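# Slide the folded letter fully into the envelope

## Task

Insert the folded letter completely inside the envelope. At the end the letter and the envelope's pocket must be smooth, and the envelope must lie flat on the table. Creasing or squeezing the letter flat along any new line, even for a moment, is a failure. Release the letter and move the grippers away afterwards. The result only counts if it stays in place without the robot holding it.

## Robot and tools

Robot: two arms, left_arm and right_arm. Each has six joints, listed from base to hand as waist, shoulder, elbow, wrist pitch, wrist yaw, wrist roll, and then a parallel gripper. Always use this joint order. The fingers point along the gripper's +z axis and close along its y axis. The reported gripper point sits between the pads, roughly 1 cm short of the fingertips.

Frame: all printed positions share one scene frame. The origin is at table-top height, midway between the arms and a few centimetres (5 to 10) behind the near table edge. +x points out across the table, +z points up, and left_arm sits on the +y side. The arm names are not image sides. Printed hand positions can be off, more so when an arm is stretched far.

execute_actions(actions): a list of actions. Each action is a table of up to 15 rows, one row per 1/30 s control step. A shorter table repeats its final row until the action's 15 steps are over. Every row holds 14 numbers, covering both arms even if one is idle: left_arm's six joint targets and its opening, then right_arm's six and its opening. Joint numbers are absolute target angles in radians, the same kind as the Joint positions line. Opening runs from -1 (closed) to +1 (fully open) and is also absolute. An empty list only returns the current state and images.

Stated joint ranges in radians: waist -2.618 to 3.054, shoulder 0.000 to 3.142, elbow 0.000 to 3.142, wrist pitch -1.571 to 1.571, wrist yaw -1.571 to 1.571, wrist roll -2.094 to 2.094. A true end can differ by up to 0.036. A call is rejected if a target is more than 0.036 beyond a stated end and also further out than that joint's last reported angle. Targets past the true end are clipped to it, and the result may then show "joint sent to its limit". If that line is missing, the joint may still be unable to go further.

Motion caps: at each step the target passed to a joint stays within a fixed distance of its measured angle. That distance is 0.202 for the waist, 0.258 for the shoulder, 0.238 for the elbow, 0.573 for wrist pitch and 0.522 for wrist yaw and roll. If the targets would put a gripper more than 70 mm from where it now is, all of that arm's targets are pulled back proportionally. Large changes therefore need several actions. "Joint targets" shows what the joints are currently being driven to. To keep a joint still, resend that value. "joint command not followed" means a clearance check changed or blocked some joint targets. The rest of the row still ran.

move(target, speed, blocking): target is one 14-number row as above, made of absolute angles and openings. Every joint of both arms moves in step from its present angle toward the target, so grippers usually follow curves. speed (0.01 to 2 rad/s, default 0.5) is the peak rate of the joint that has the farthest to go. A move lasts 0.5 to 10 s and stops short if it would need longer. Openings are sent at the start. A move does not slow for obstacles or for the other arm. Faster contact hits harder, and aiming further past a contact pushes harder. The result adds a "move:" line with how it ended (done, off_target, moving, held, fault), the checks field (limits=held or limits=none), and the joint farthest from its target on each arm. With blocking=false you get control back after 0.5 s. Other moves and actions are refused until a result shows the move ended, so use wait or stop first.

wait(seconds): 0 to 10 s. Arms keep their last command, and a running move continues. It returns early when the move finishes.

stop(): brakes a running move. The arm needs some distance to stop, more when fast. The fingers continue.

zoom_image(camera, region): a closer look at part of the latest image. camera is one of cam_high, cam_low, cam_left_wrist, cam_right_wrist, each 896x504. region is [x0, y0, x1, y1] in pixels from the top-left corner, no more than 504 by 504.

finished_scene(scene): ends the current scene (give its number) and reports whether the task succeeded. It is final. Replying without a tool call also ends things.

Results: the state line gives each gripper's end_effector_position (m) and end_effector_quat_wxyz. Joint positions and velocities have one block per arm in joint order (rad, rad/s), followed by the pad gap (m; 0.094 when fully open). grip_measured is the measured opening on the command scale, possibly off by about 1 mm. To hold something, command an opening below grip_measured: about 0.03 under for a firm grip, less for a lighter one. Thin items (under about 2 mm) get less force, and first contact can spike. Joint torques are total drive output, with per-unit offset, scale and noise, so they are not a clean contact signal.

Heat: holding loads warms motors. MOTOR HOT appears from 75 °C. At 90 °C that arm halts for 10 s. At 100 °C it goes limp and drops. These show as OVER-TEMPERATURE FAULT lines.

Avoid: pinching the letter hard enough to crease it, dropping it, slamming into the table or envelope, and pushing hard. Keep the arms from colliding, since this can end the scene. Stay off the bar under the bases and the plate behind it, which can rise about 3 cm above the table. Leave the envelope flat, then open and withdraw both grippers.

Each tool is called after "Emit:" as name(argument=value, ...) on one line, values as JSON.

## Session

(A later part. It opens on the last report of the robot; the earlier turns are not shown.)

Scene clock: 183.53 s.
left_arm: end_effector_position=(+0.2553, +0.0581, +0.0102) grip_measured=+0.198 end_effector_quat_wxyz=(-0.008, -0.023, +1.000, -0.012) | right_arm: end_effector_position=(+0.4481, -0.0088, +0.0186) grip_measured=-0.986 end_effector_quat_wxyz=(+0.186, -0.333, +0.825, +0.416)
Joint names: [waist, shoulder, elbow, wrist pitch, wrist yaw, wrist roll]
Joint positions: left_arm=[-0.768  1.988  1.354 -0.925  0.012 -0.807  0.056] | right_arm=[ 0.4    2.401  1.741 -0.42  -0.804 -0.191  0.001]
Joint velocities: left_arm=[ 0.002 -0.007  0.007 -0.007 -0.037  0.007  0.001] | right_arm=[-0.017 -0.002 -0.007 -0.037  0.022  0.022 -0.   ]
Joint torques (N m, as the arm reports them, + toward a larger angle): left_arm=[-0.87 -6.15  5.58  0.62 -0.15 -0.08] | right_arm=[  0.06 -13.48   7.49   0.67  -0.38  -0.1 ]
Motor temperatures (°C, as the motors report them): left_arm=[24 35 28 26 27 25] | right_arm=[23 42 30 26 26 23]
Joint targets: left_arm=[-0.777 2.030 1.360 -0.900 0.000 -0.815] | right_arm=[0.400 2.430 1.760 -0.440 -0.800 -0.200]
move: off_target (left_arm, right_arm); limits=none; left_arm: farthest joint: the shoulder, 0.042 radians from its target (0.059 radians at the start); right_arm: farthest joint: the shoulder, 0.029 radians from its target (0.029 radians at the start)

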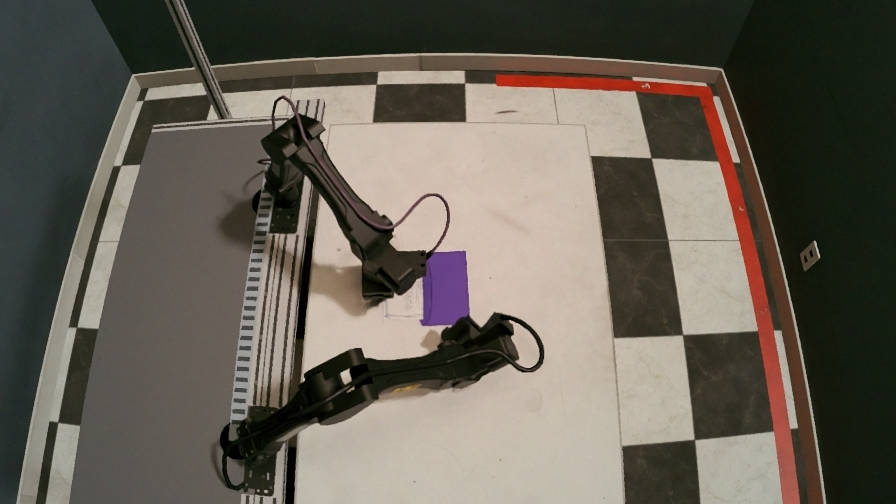

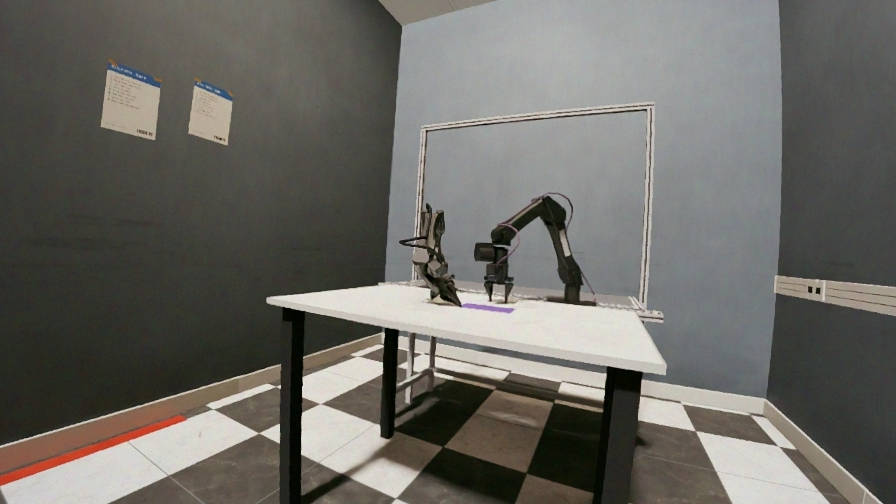

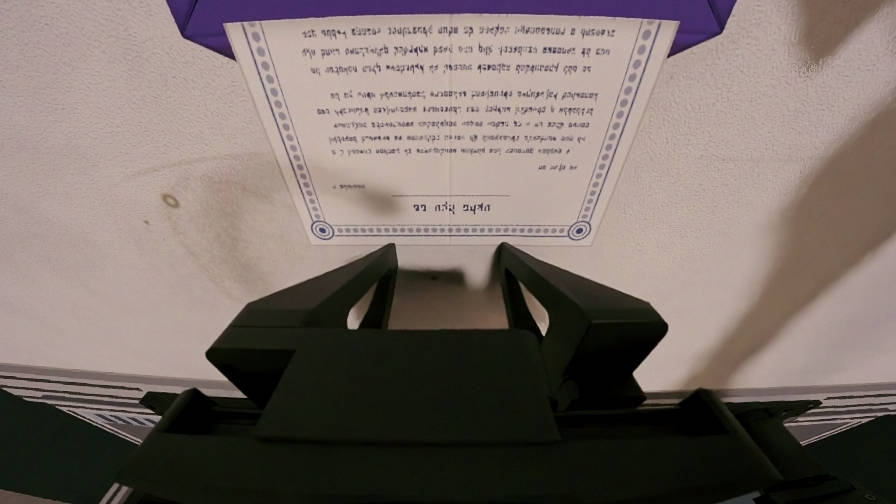

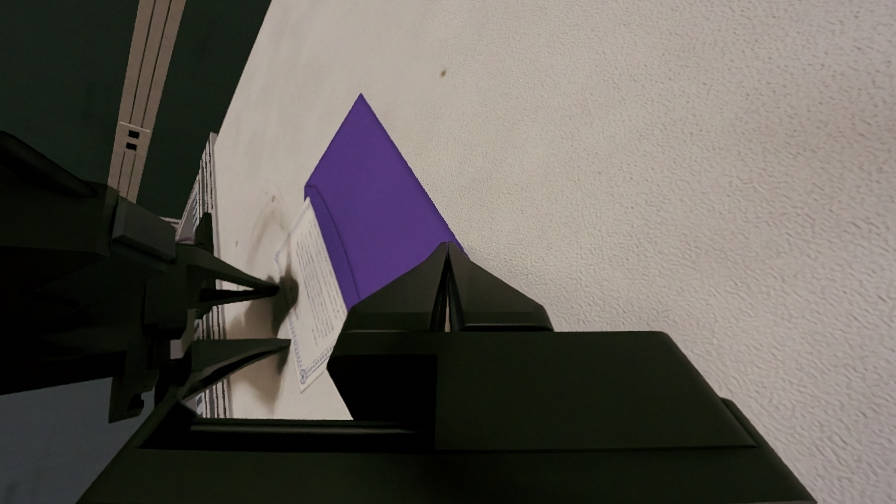

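Emit:
execute_actions(actions=[[[-0.760,2.033,1.368,-0.905,0,-0.80,0.2,0.40,2.43,1.76,-0.44,-0.8,-0.2,-1]],[[-0.753,2.038,1.376,-0.908,0,-0.795,0.2,0.40,2.43,1.76,-0.44,-0.8,-0.2,-1]],[[-0.749,2.043,1.384,-0.911,0,-0.79,0.2,0.40,2.43,1.76,-0.44,-0.8,-0.2,-1]],[[-0.745,2.048,1.392,-0.914,0,-0.785,0.2,0.40,2.43,1.76,-0.44,-0.8,-0.2,-1]],[[-0.741,2.053,1.40,-0.917,0,-0.78,0.2,0.40,2.43,1.76,-0.44,-0.8,-0.2,-1]],[[-0.737,2.058,1.408,-0.92,0,-0.776,0.2,0.40,2.43,1.76,-0.44,-0.8,-0.2,-1]]])

Scene clock: 194.27 s.
left_arm: end_effector_position=(+0.2665, +0.0572, +0.0100) grip_measured=+0.198 end_effector_quat_wxyz=(-0.008, -0.023, +1.000, -0.015) | right_arm: end_effector_position=(+0.4481, -0.0088, +0.0186) grip_measured=-0.986 end_effector_quat_wxyz=(+0.186, -0.333, +0.825, +0.416)
Joint names: [waist, shoulder, elbow, wrist pitch, wrist yaw, wrist roll]
Joint positions: left_arm=[-0.747  2.016  1.394 -0.934  0.017 -0.787  0.056] | right_arm=[ 0.4    2.401  1.741 -0.42  -0.804 -0.191  0.001]
Joint velocities: left_arm=[-0.002 -0.002 -0.007  0.037  0.037  0.022 -0.001] | right_arm=[ 0.007 -0.002 -0.002  0.066 -0.037 -0.022  0.   ]
Joint torques (N m, as the arm reports them, + toward a larger angle): left_arm=[ 0.89 -6.37  6.18  0.52 -0.19  0.1 ] | right_arm=[  0.05 -13.46   7.49   0.68  -0.38  -0.1 ]
Motor temperatures (°C, as the motors report them): left_arm=[24 33 28 26 27 25] | right_arm=[23 42 31 26 26 23]
Joint targets: left_arm=[-0.737 2.058 1.408 -0.920 0.000 -0.776] | right_arm=[0.400 2.430 1.760 -0.440 -0.800 -0.200]

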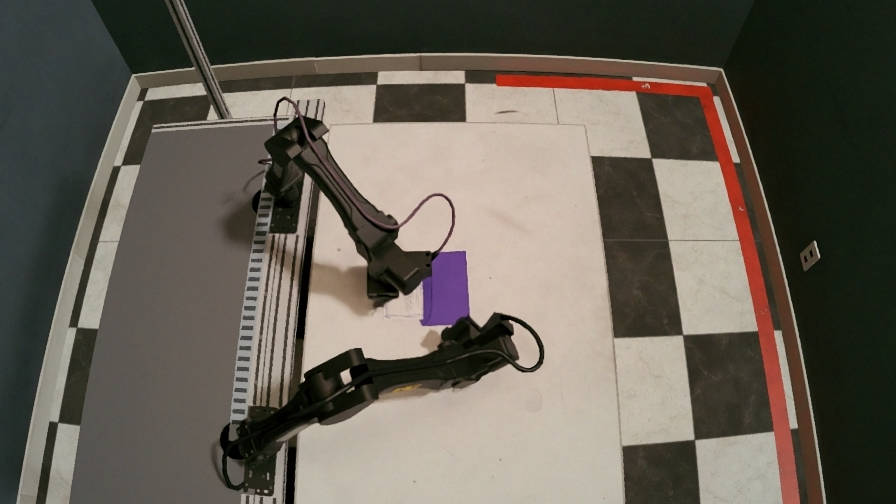

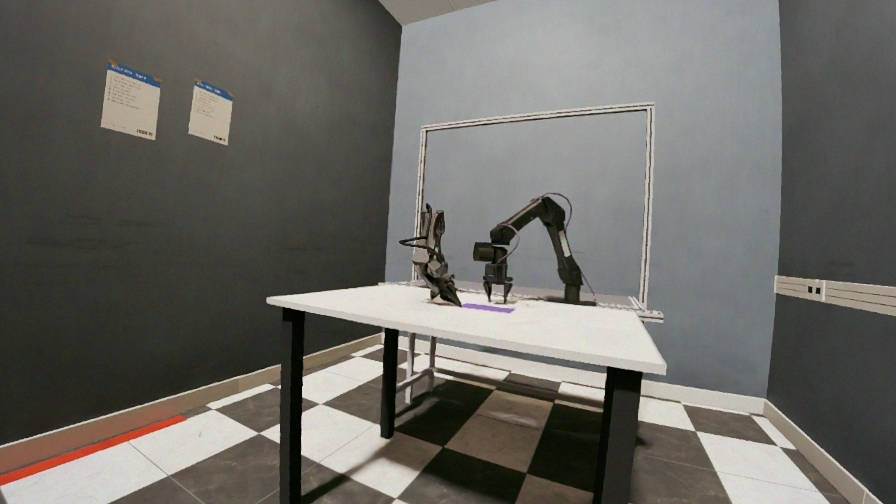

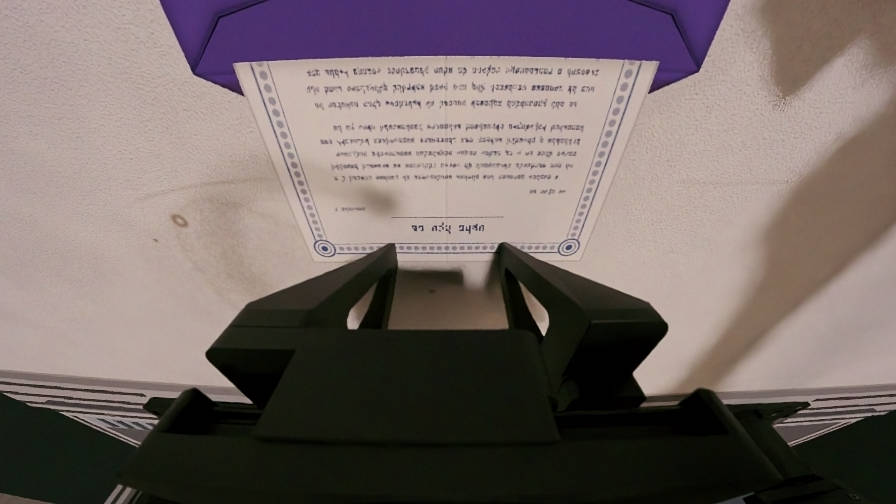

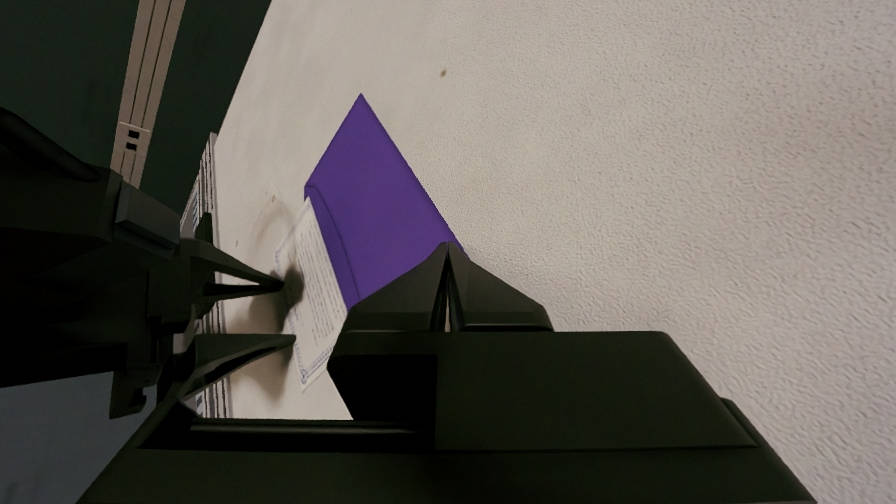

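Emit:
zoom_image(camera="cam_right_wrist", region=[230, 230, 370, 400])

Emit:
zoom_image(camera="cam_left_wrist", region=[300, 180, 600, 300])

Region (230, 230, 370, 400) of cam_right_wrist's 896x504 image, scaled by 2.965, with more detail than that image has; it fills the left 415 columns of this view, and the rest is white.

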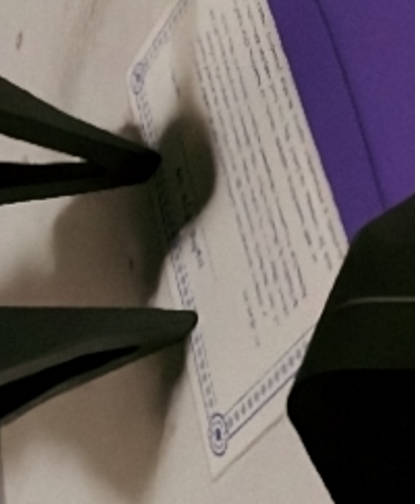

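Region (300, 180, 600, 300) of cam_left_wrist's 896x504 image, scaled by 1.680, with more detail than that image has; it fills the top 202 rows of this view, and the rest is white.

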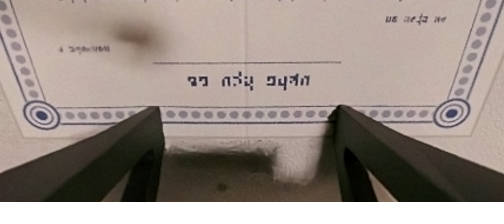

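Emit:
move(target=[-0.747,1.965,1.40,-0.94,0.02,-0.787,0.2,0.40,2.43,1.76,-0.44,-0.8,-0.2,-1], speed=0.1)

Emit:
move(target=[-0.79,1.92,1.33,-0.985,0.04,-0.83,0.2,0.40,2.43,1.76,-0.44,-0.8,-0.2,-1], speed=0.1)

Emit:
move(target=[-0.78,2.025,1.35,-0.96,0.03,-0.82,0.2,0.40,2.43,1.76,-0.44,-0.8,-0.2,-1], speed=0.04)

Scene clock: 212.90 s.
left_arm: end_effector_position=(+0.2679, +0.0557, +0.0178) grip_measured=+0.198 end_effector_quat_wxyz=(-0.000, -0.023, +0.999, -0.023) | right_arm: end_effector_position=(+0.4481, -0.0088, +0.0186) grip_measured=-0.986 end_effector_quat_wxyz=(+0.186, -0.333, +0.825, +0.416)
Joint names: [waist, shoulder, elbow, wrist pitch, wrist yaw, wrist roll]
Joint positions: left_arm=[-0.747  1.994  1.394 -0.935  0.018 -0.787  0.056] | right_arm=[ 0.4    2.401  1.741 -0.42  -0.804 -0.191  0.001]
Joint velocities: left_arm=[ 0.007  0.002  0.007 -0.007  0.037 -0.022 -0.   ] | right_arm=[-0.007 -0.012 -0.002 -0.051 -0.022 -0.037 -0.001]
Joint torques (N m, as the arm reports them, + toward a larger angle): left_arm=[ -0.04 -10.75   5.69   0.35   0.02   0.  ] | right_arm=[  0.06 -13.47   7.49   0.68  -0.39  -0.1 ]
Motor temperatures (°C, as the motors report them): left_arm=[24 32 29 26 27 25] | right_arm=[23 42 31 26 26 23]
Joint targets: left_arm=[-0.747 1.965 1.400 -0.940 0.020 -0.787] | right_arm=[0.400 2.430 1.760 -0.440 -0.800 -0.200]
move: off_target (left_arm, right_arm); limits=none; left_arm: farthest joint: the shoulder, 0.029 radians from its target (0.051 radians at the start); right_arm: farthest joint: the shoulder, 0.029 radians from its target (0.029 radians at the start)

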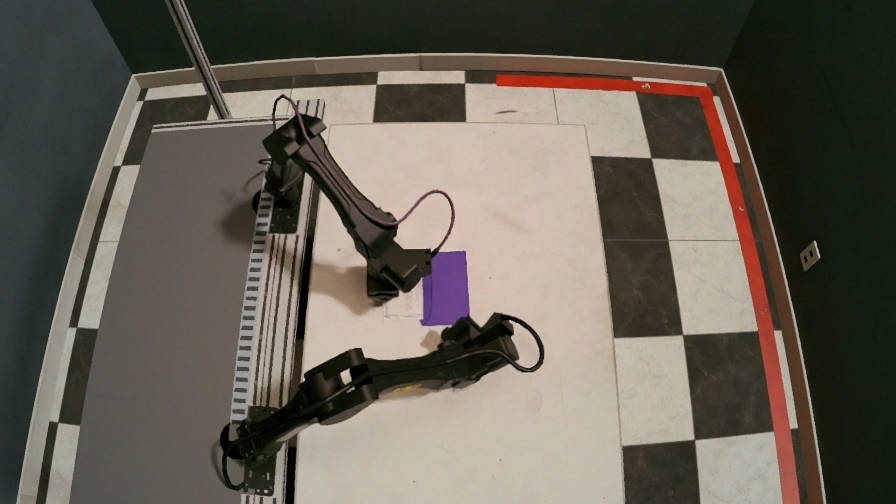

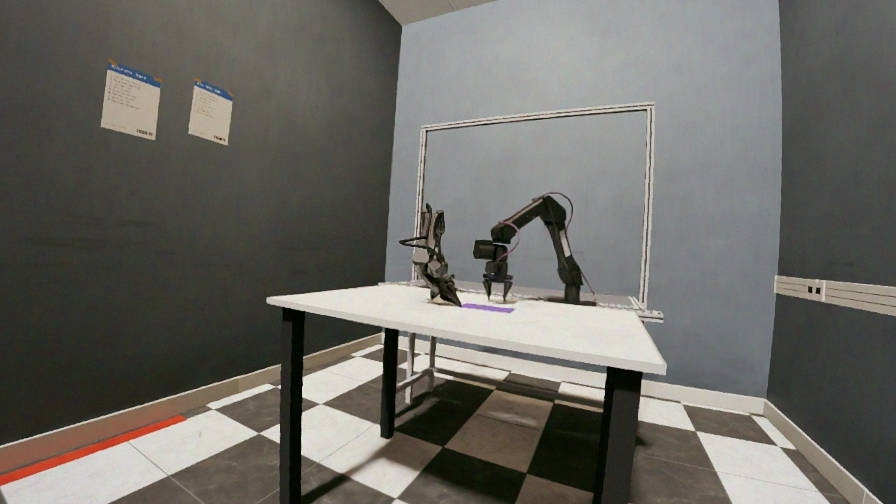

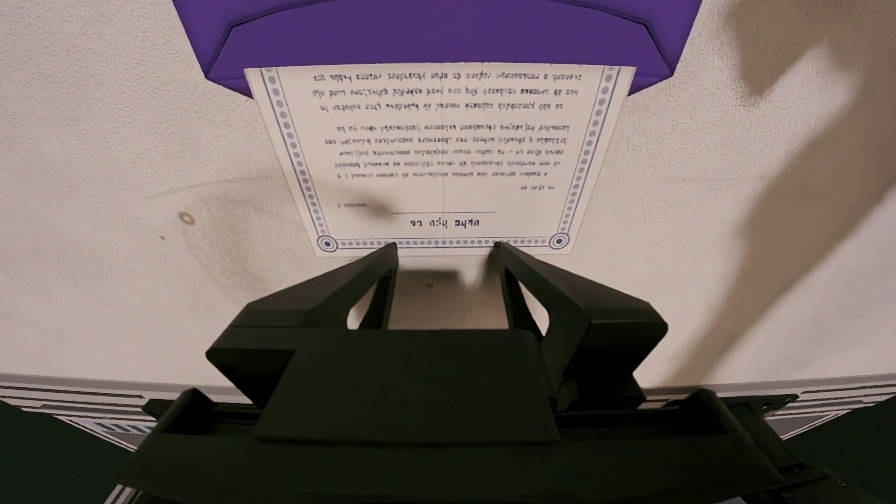

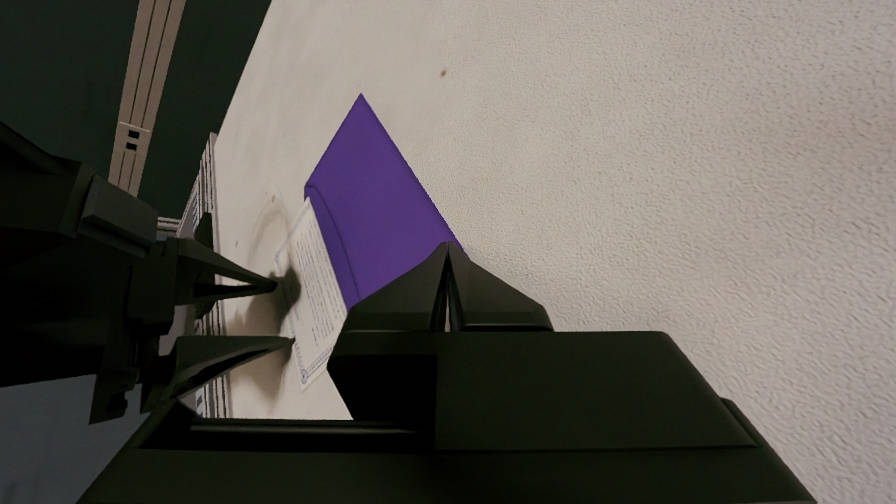

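Scene clock: 214.07 s.
left_arm: end_effector_position=(+0.2415, +0.0586, +0.0214) grip_measured=+0.198 end_effector_quat_wxyz=(-0.022, -0.023, +0.999, -0.016) | right_arm: end_effector_position=(+0.4481, -0.0088, +0.0186) grip_measured=-0.986 end_effector_quat_wxyz=(+0.186, -0.334, +0.825, +0.416)
Joint names: [waist, shoulder, elbow, wrist pitch, wrist yaw, wrist roll]
Joint positions: left_arm=[-0.781  1.949  1.344 -0.969  0.038 -0.822  0.056] | right_arm=[ 0.4    2.401  1.741 -0.42  -0.804 -0.191  0.001]
Joint velocities: left_arm=[-0.002 -0.012 -0.002 -0.007 -0.007 -0.037 -0.   ] | right_arm=[ 0.007 -0.012  0.002  0.037  0.037 -0.022 -0.001]
Joint torques (N m, as the arm reports them, + toward a larger angle): left_arm=[ -0.84 -10.23   4.14   0.15   0.02  -0.04] | right_arm=[  0.04 -13.47   7.48   0.67  -0.39  -0.1 ]
Motor temperatures (°C, as the motors report them): left_arm=[24 32 29 26 27 25] | right_arm=[23 42 31 26 26 23]
Joint targets: left_arm=[-0.790 1.920 1.330 -0.985 0.040 -0.830] | right_arm=[0.400 2.430 1.760 -0.440 -0.800 -0.200]
move: off_target (left_arm, right_arm); limits=none; left_arm: farthest joint: the shoulder, 0.029 radians from its target (0.074 radians at the start); right_arm: farthest joint: the shoulder, 0.029 radians from its target (0.029 radians at the start)

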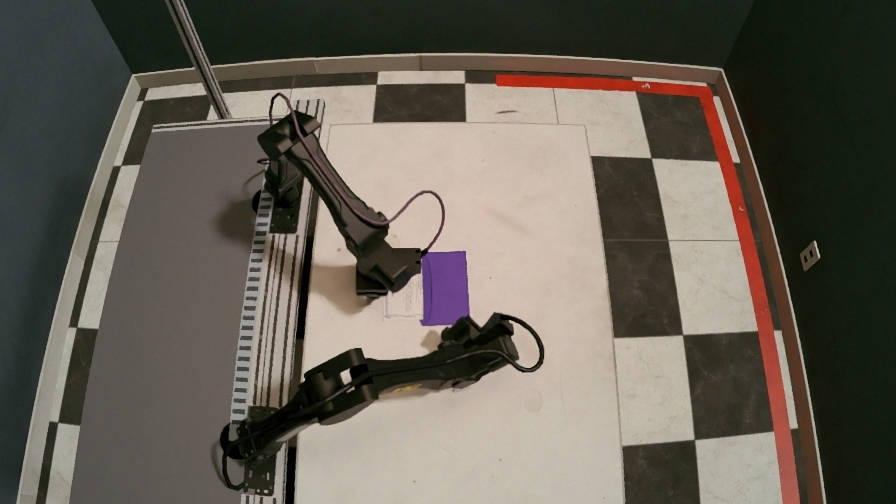

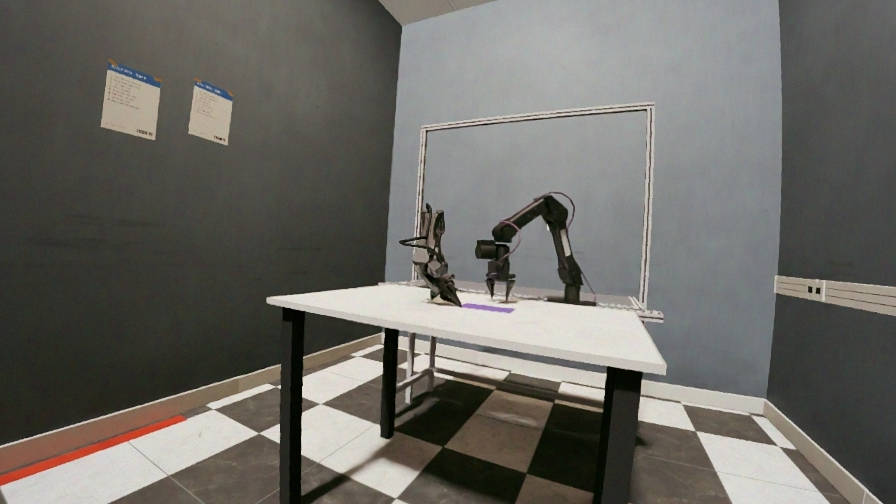

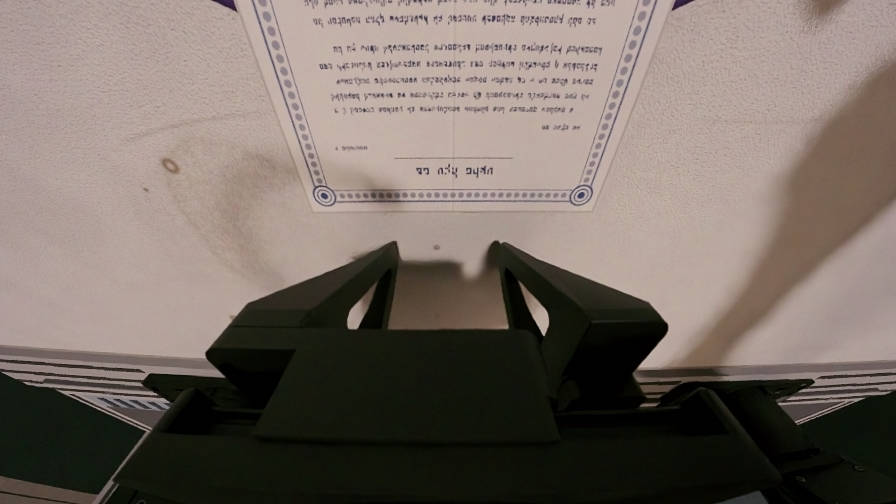

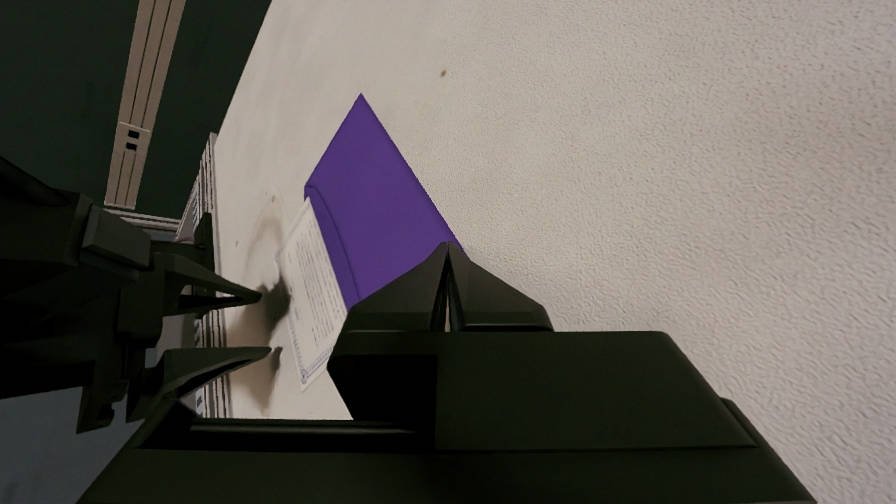

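Scene clock: 216.20 s.
left_arm: end_effector_position=(+0.2390, +0.0609, +0.0103) grip_measured=+0.198 end_effector_quat_wxyz=(-0.034, -0.024, +0.999, -0.004) | right_arm: end_effector_position=(+0.4482, -0.0087, +0.0187) grip_measured=-0.986 end_effector_quat_wxyz=(+0.186, -0.334, +0.825, +0.416)
Joint names: [waist, shoulder, elbow, wrist pitch, wrist yaw, wrist roll]
Joint positions: left_arm=[-0.781  1.982  1.344 -0.969  0.038 -0.822  0.056] | right_arm=[ 0.4    2.401  1.741 -0.419 -0.804 -0.191  0.001]
Joint velocities: left_arm=[ 0.002  0.007 -0.002  0.007 -0.037  0.022 -0.   ] | right_arm=[-0.007 -0.007  0.002  0.022  0.022 -0.007  0.   ]
Joint torques (N m, as the arm reports them, + toward a larger angle): left_arm=[ 0.09 -5.95  5.5   0.35 -0.08  0.02] | right_arm=[  0.07 -13.47   7.5    0.67  -0.38  -0.1 ]
Motor temperatures (°C, as the motors report them): left_arm=[24 32 29 26 27 25] | right_arm=[23 43 31 26 26 23]
Joint targets: left_arm=[-0.780 2.025 1.350 -0.960 0.030 -0.820] | right_arm=[0.400 2.430 1.760 -0.440 -0.800 -0.200]
move: off_target (left_arm, right_arm); limits=none; left_arm: farthest joint: the shoulder, 0.043 radians from its target (0.076 radians at the start); right_arm: farthest joint: the shoulder, 0.029 radians from its target (0.029 radians at the start)

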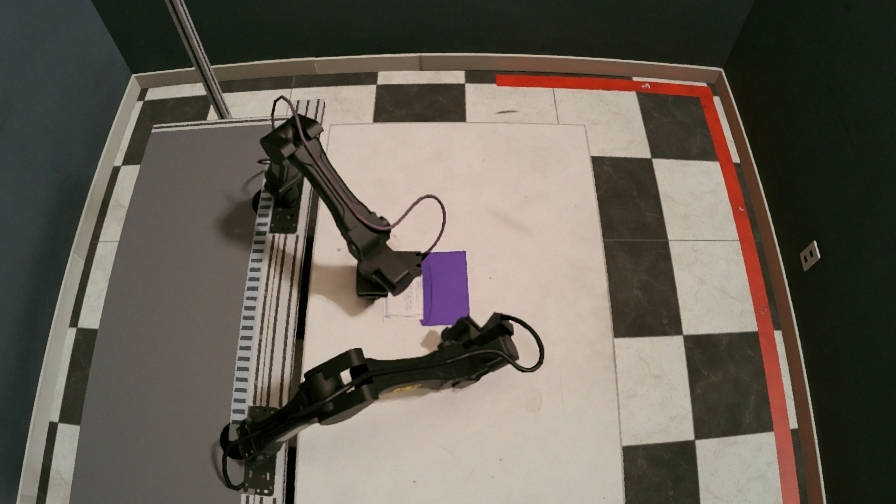

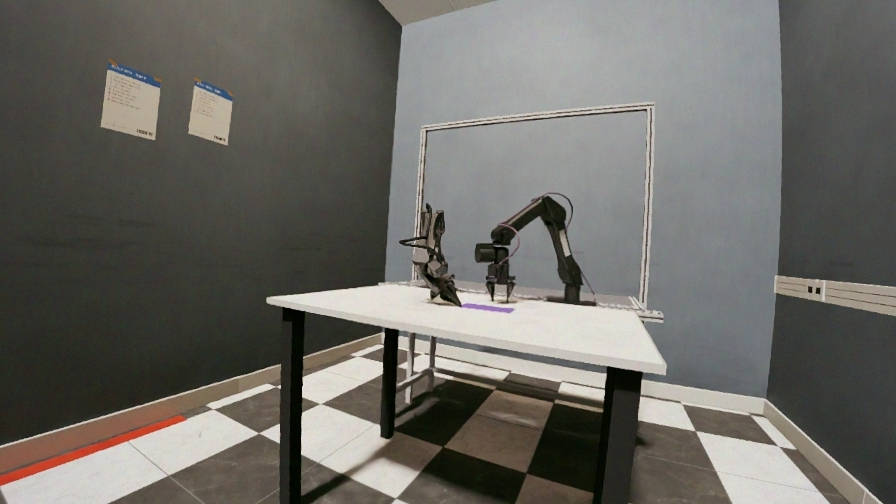

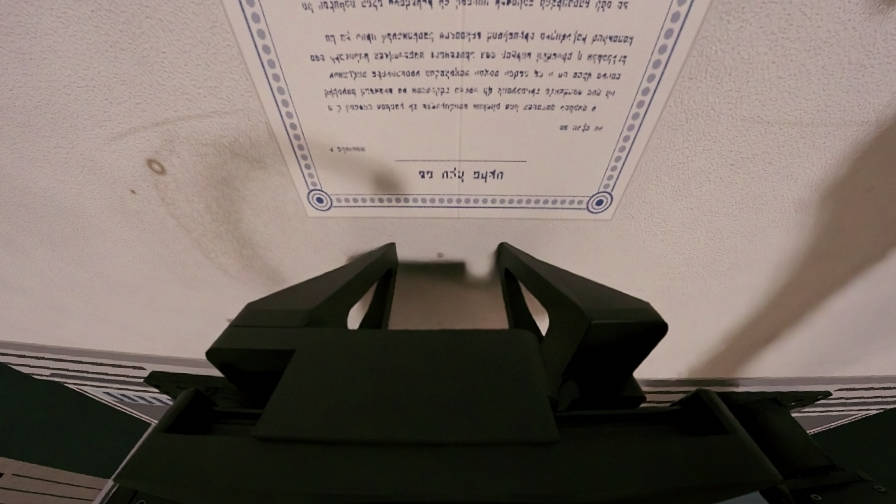

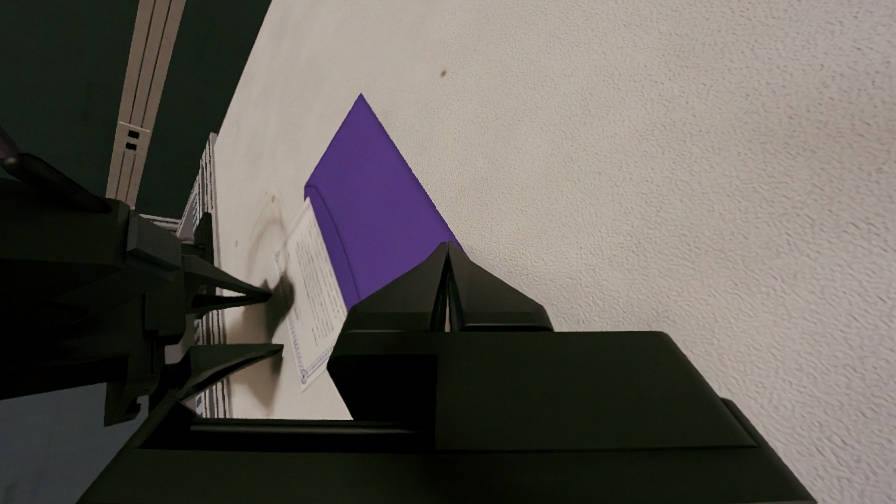

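Slide forward ~25 mm, slightly more press.

Emit:
execute_actions(actions=[[[-0.772,2.035,1.358,-0.957,0.03,-0.812,0.2,0.40,2.43,1.76,-0.44,-0.8,-0.2,-1]],[[-0.766,2.042,1.369,-0.961,0.03,-0.806,0.2,0.40,2.43,1.76,-0.44,-0.8,-0.2,-1]],[[-0.760,2.05,1.381,-0.965,0.03,-0.80,0.2,0.40,2.43,1.76,-0.44,-0.8,-0.2,-1]],[[-0.754,2.057,1.392,-0.969,0.03,-0.794,0.2,0.40,2.43,1.76,-0.44,-0.8,-0.2,-1]],[[-0.748,2.065,1.404,-0.973,0.03,-0.788,0.2,0.40,2.43,1.76,-0.44,-0.8,-0.2,-1]],[[-0.742,2.072,1.415,-0.977,0.03,-0.782,0.2,0.40,2.43,1.76,-0.44,-0.8,-0.2,-1]],[[-0.736,2.08,1.427,-0.981,0.03,-0.776,0.2,0.40,2.43,1.76,-0.44,-0.8,-0.2,-1]],[[-0.730,2.087,1.438,-0.985,0.03,-0.77,0.2,0.40,2.43,1.76,-0.44,-0.8,-0.2,-1]],[[-0.724,2.095,1.45,-0.989,0.03,-0.764,0.2,0.40,2.43,1.76,-0.44,-0.8,-0.2,-1]]])

Scene clock: 227.83 s.
left_arm: end_effector_position=(+0.2619, +0.0568, +0.0098) grip_measured=+0.198 end_effector_quat_wxyz=(-0.040, -0.021, +0.999, -0.014) | right_arm: end_effector_position=(+0.4481, -0.0088, +0.0186) grip_measured=-0.986 end_effector_quat_wxyz=(+0.186, -0.334, +0.825, +0.416)
Joint names: [waist, shoulder, elbow, wrist pitch, wrist yaw, wrist roll]
Joint positions: left_arm=[-0.734  2.048  1.439 -0.996  0.061 -0.771  0.056] | right_arm=[ 0.4    2.401  1.741 -0.42  -0.804 -0.191  0.001]
Joint velocities: left_arm=[-0.002 -0.002 -0.002  0.037  0.037  0.037 -0.001] | right_arm=[ 0.007  0.017 -0.002 -0.007 -0.051  0.037  0.001]
Joint torques (N m, as the arm reports them, + toward a larger angle): left_arm=[ 0.93 -6.26  5.88  0.33 -0.32  0.06] | right_arm=[  0.05 -13.47   7.5    0.67  -0.38  -0.1 ]
Motor temperatures (°C, as the motors report them): left_arm=[24 32 29 26 27 25] | right_arm=[23 43 31 26 26 23]
Joint targets: left_arm=[-0.724 2.095 1.450 -0.989 0.030 -0.764] | right_arm=[0.400 2.430 1.760 -0.440 -0.800 -0.200]

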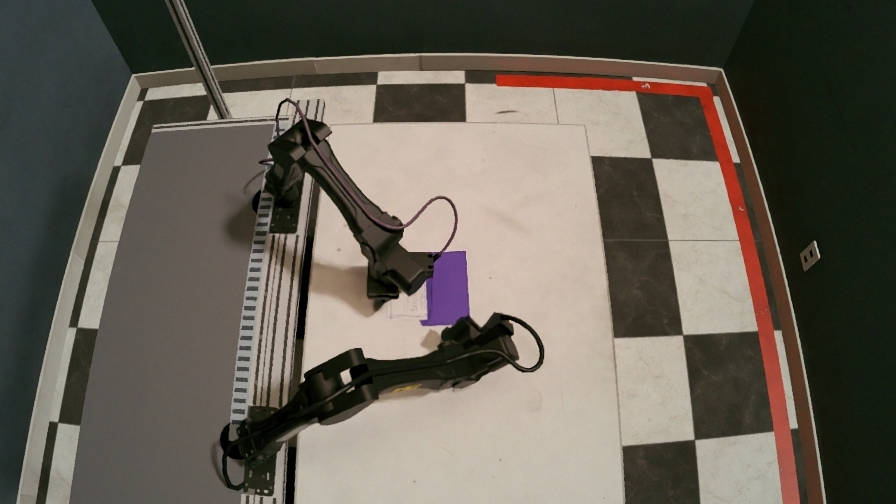

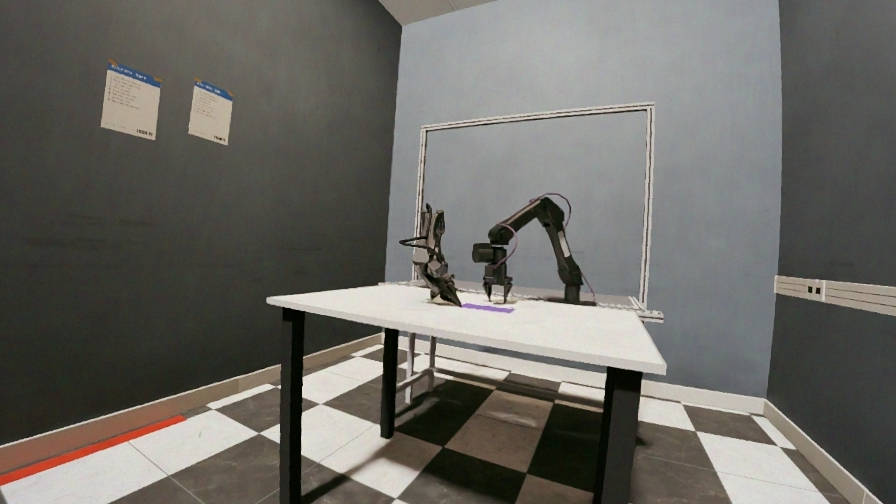

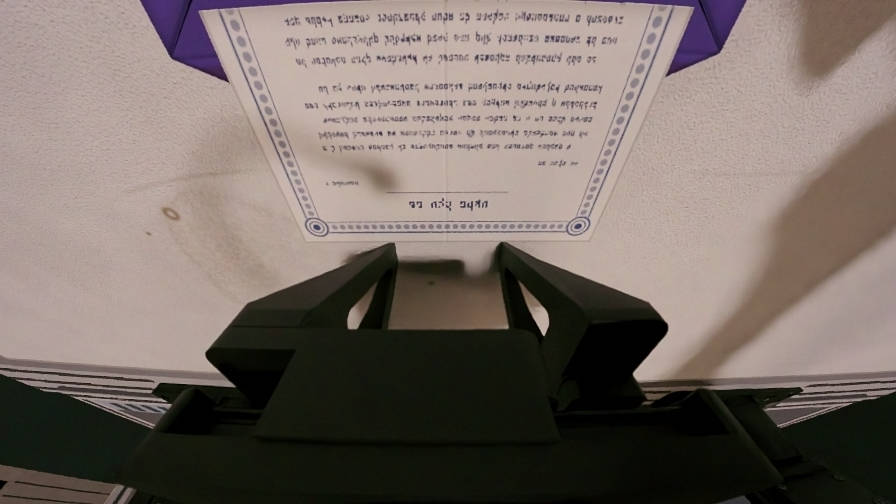

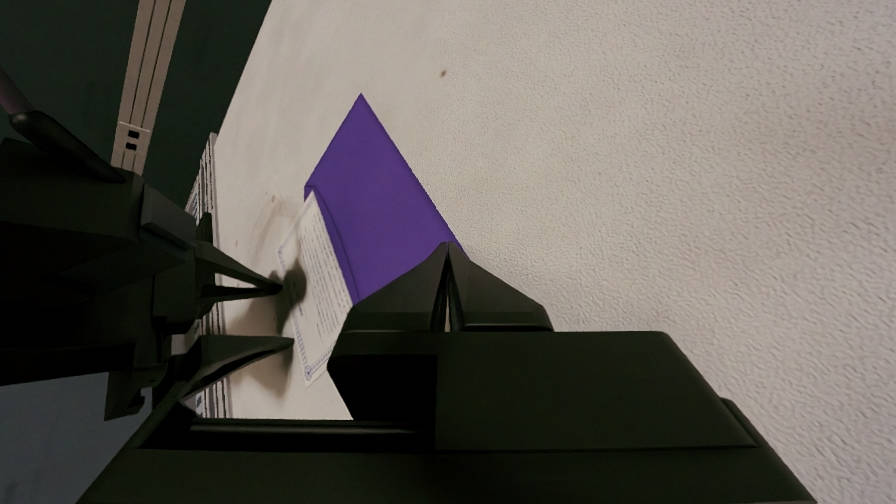

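Pushing works. Check the mouth.

Emit:
zoom_image(camera="cam_right_wrist", region=[270, 160, 400, 330])

Emit:
zoom_image(camera="cam_high", region=[380, 240, 490, 340])

Region (270, 160, 400, 330) of cam_right_wrist's 896x504 image, scaled by 2.965, with more detail than that image has; it fills the left 385 columns of this view, and the rest is white.

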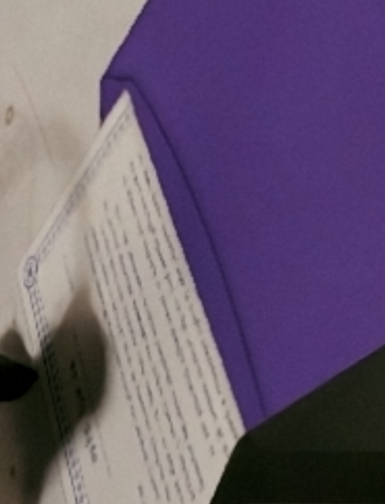

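Region (380, 240, 490, 340) of cam_high's 896x504 image, scaled by 4.582, with more detail than that image has; it fills the top 458 rows of this view, and the rest is white.

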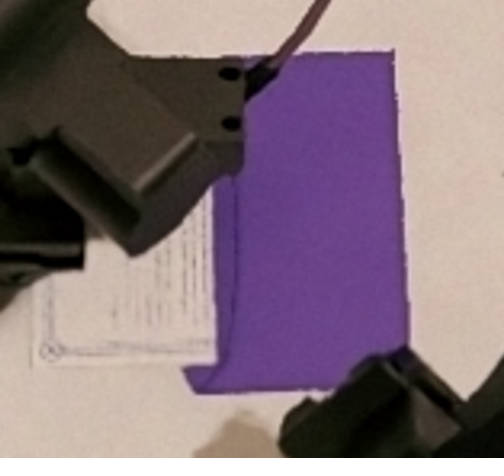

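Emit:
execute_actions(actions=[[[-0.718,2.10,1.458,-0.99,0.02,-0.76,0.2,0.40,2.43,1.76,-0.44,-0.8,-0.2,-1]],[[-0.712,2.105,1.466,-0.993,0.02,-0.755,0.2,0.40,2.43,1.76,-0.44,-0.8,-0.2,-1]],[[-0.706,2.11,1.474,-0.996,0.02,-0.75,0.2,0.40,2.43,1.76,-0.44,-0.8,-0.2,-1]]])

Emit:
zoom_image(camera="cam_right_wrist", region=[270, 160, 400, 330])

Emit:
zoom_image(camera="cam_high", region=[380, 240, 490, 340])

Scene clock: 237.10 s.
left_arm: end_effector_position=(+0.2701, +0.0589, +0.0098) grip_measured=+0.198 end_effector_quat_wxyz=(-0.039, -0.024, +0.999, -0.014) | right_arm: end_effector_position=(+0.4481, -0.0088, +0.0186) grip_measured=-0.986 end_effector_quat_wxyz=(+0.186, -0.334, +0.825, +0.416)
Joint names: [waist, shoulder, elbow, wrist pitch, wrist yaw, wrist roll]
Joint positions: left_arm=[-0.717  2.063  1.463 -1.003  0.058 -0.758  0.056] | right_arm=[ 0.4    2.401  1.741 -0.42  -0.804 -0.191  0.001]
Joint velocities: left_arm=[ 0.007 -0.022 -0.002  0.007 -0.007  0.037  0.   ] | right_arm=[-0.002 -0.007 -0.007 -0.007 -0.037 -0.154  0.   ]
Joint torques (N m, as the arm reports them, + toward a larger angle): left_arm=[ 0.98 -6.41  5.91  0.34 -0.41  0.07] | right_arm=[  0.07 -13.47   7.49   0.67  -0.39  -0.1 ]
Motor temperatures (°C, as the motors report them): left_arm=[24 32 29 26 27 25] | right_arm=[23 43 31 26 26 23]
Joint targets: left_arm=[-0.706 2.110 1.474 -0.996 0.020 -0.750] | right_arm=[0.400 2.430 1.760 -0.440 -0.800 -0.200]

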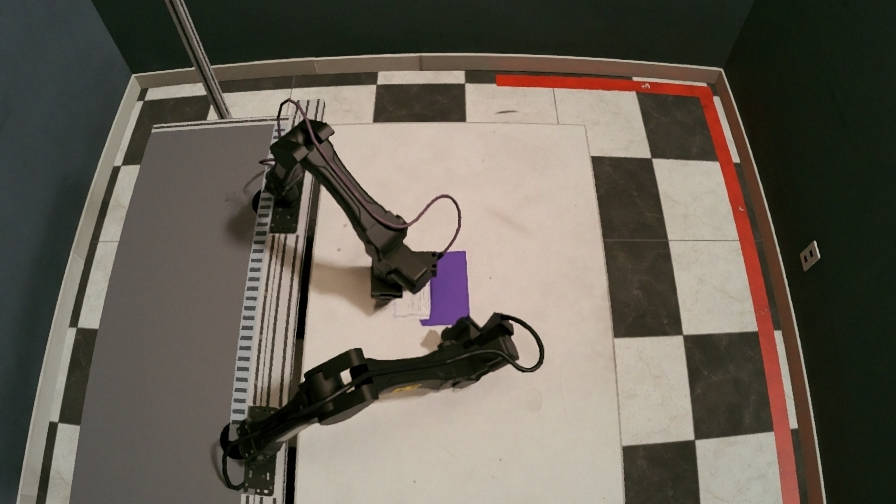

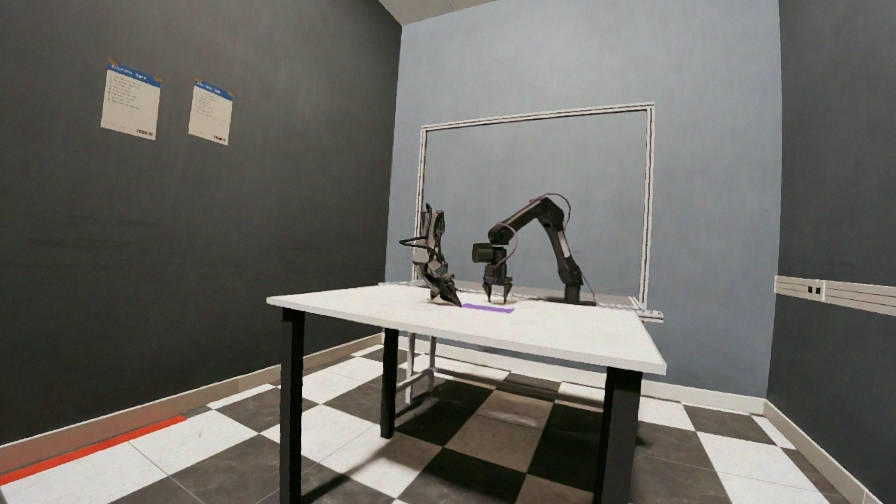

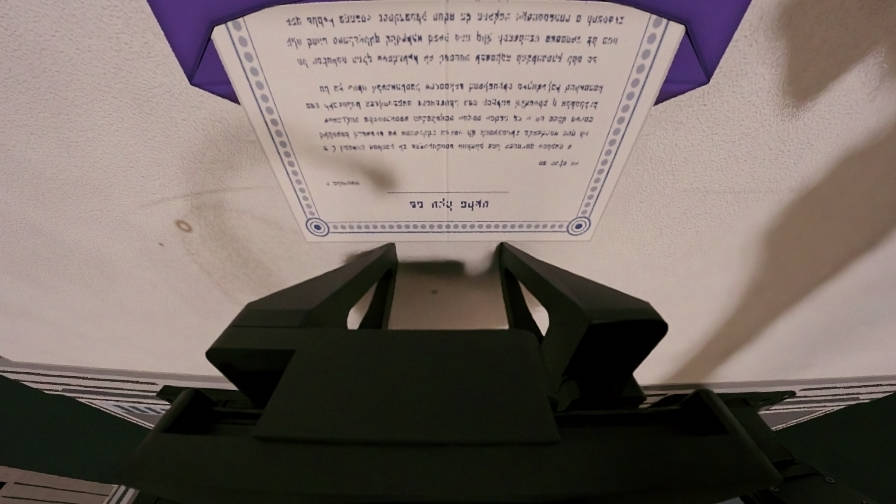

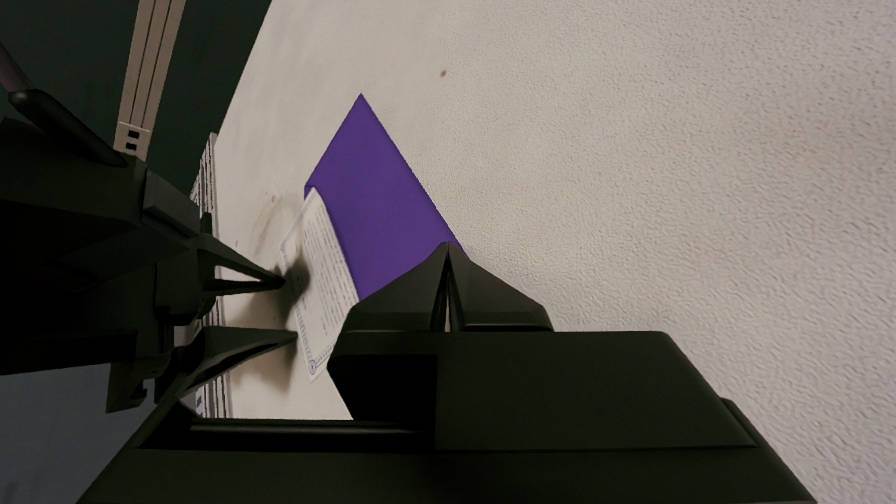

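Region (270, 160, 400, 330) of cam_right_wrist's 896x504 image, scaled by 2.965, with more detail than that image has; it fills the left 385 columns of this view, and the rest is white.

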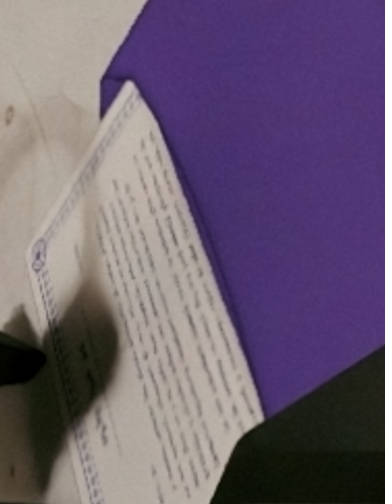

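Region (380, 240, 490, 340) of cam_high's 896x504 image, scaled by 4.582, with more detail than that image has; it fills the top 458 rows of this view, and the rest is white.

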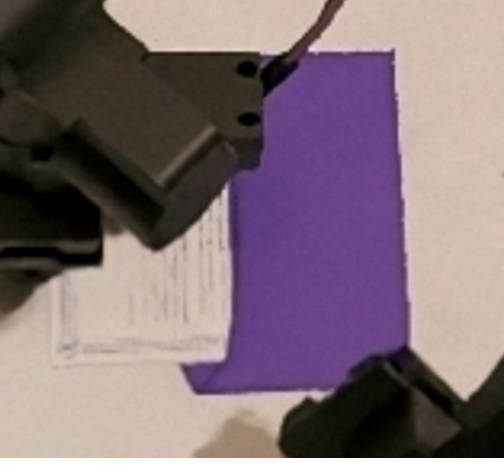

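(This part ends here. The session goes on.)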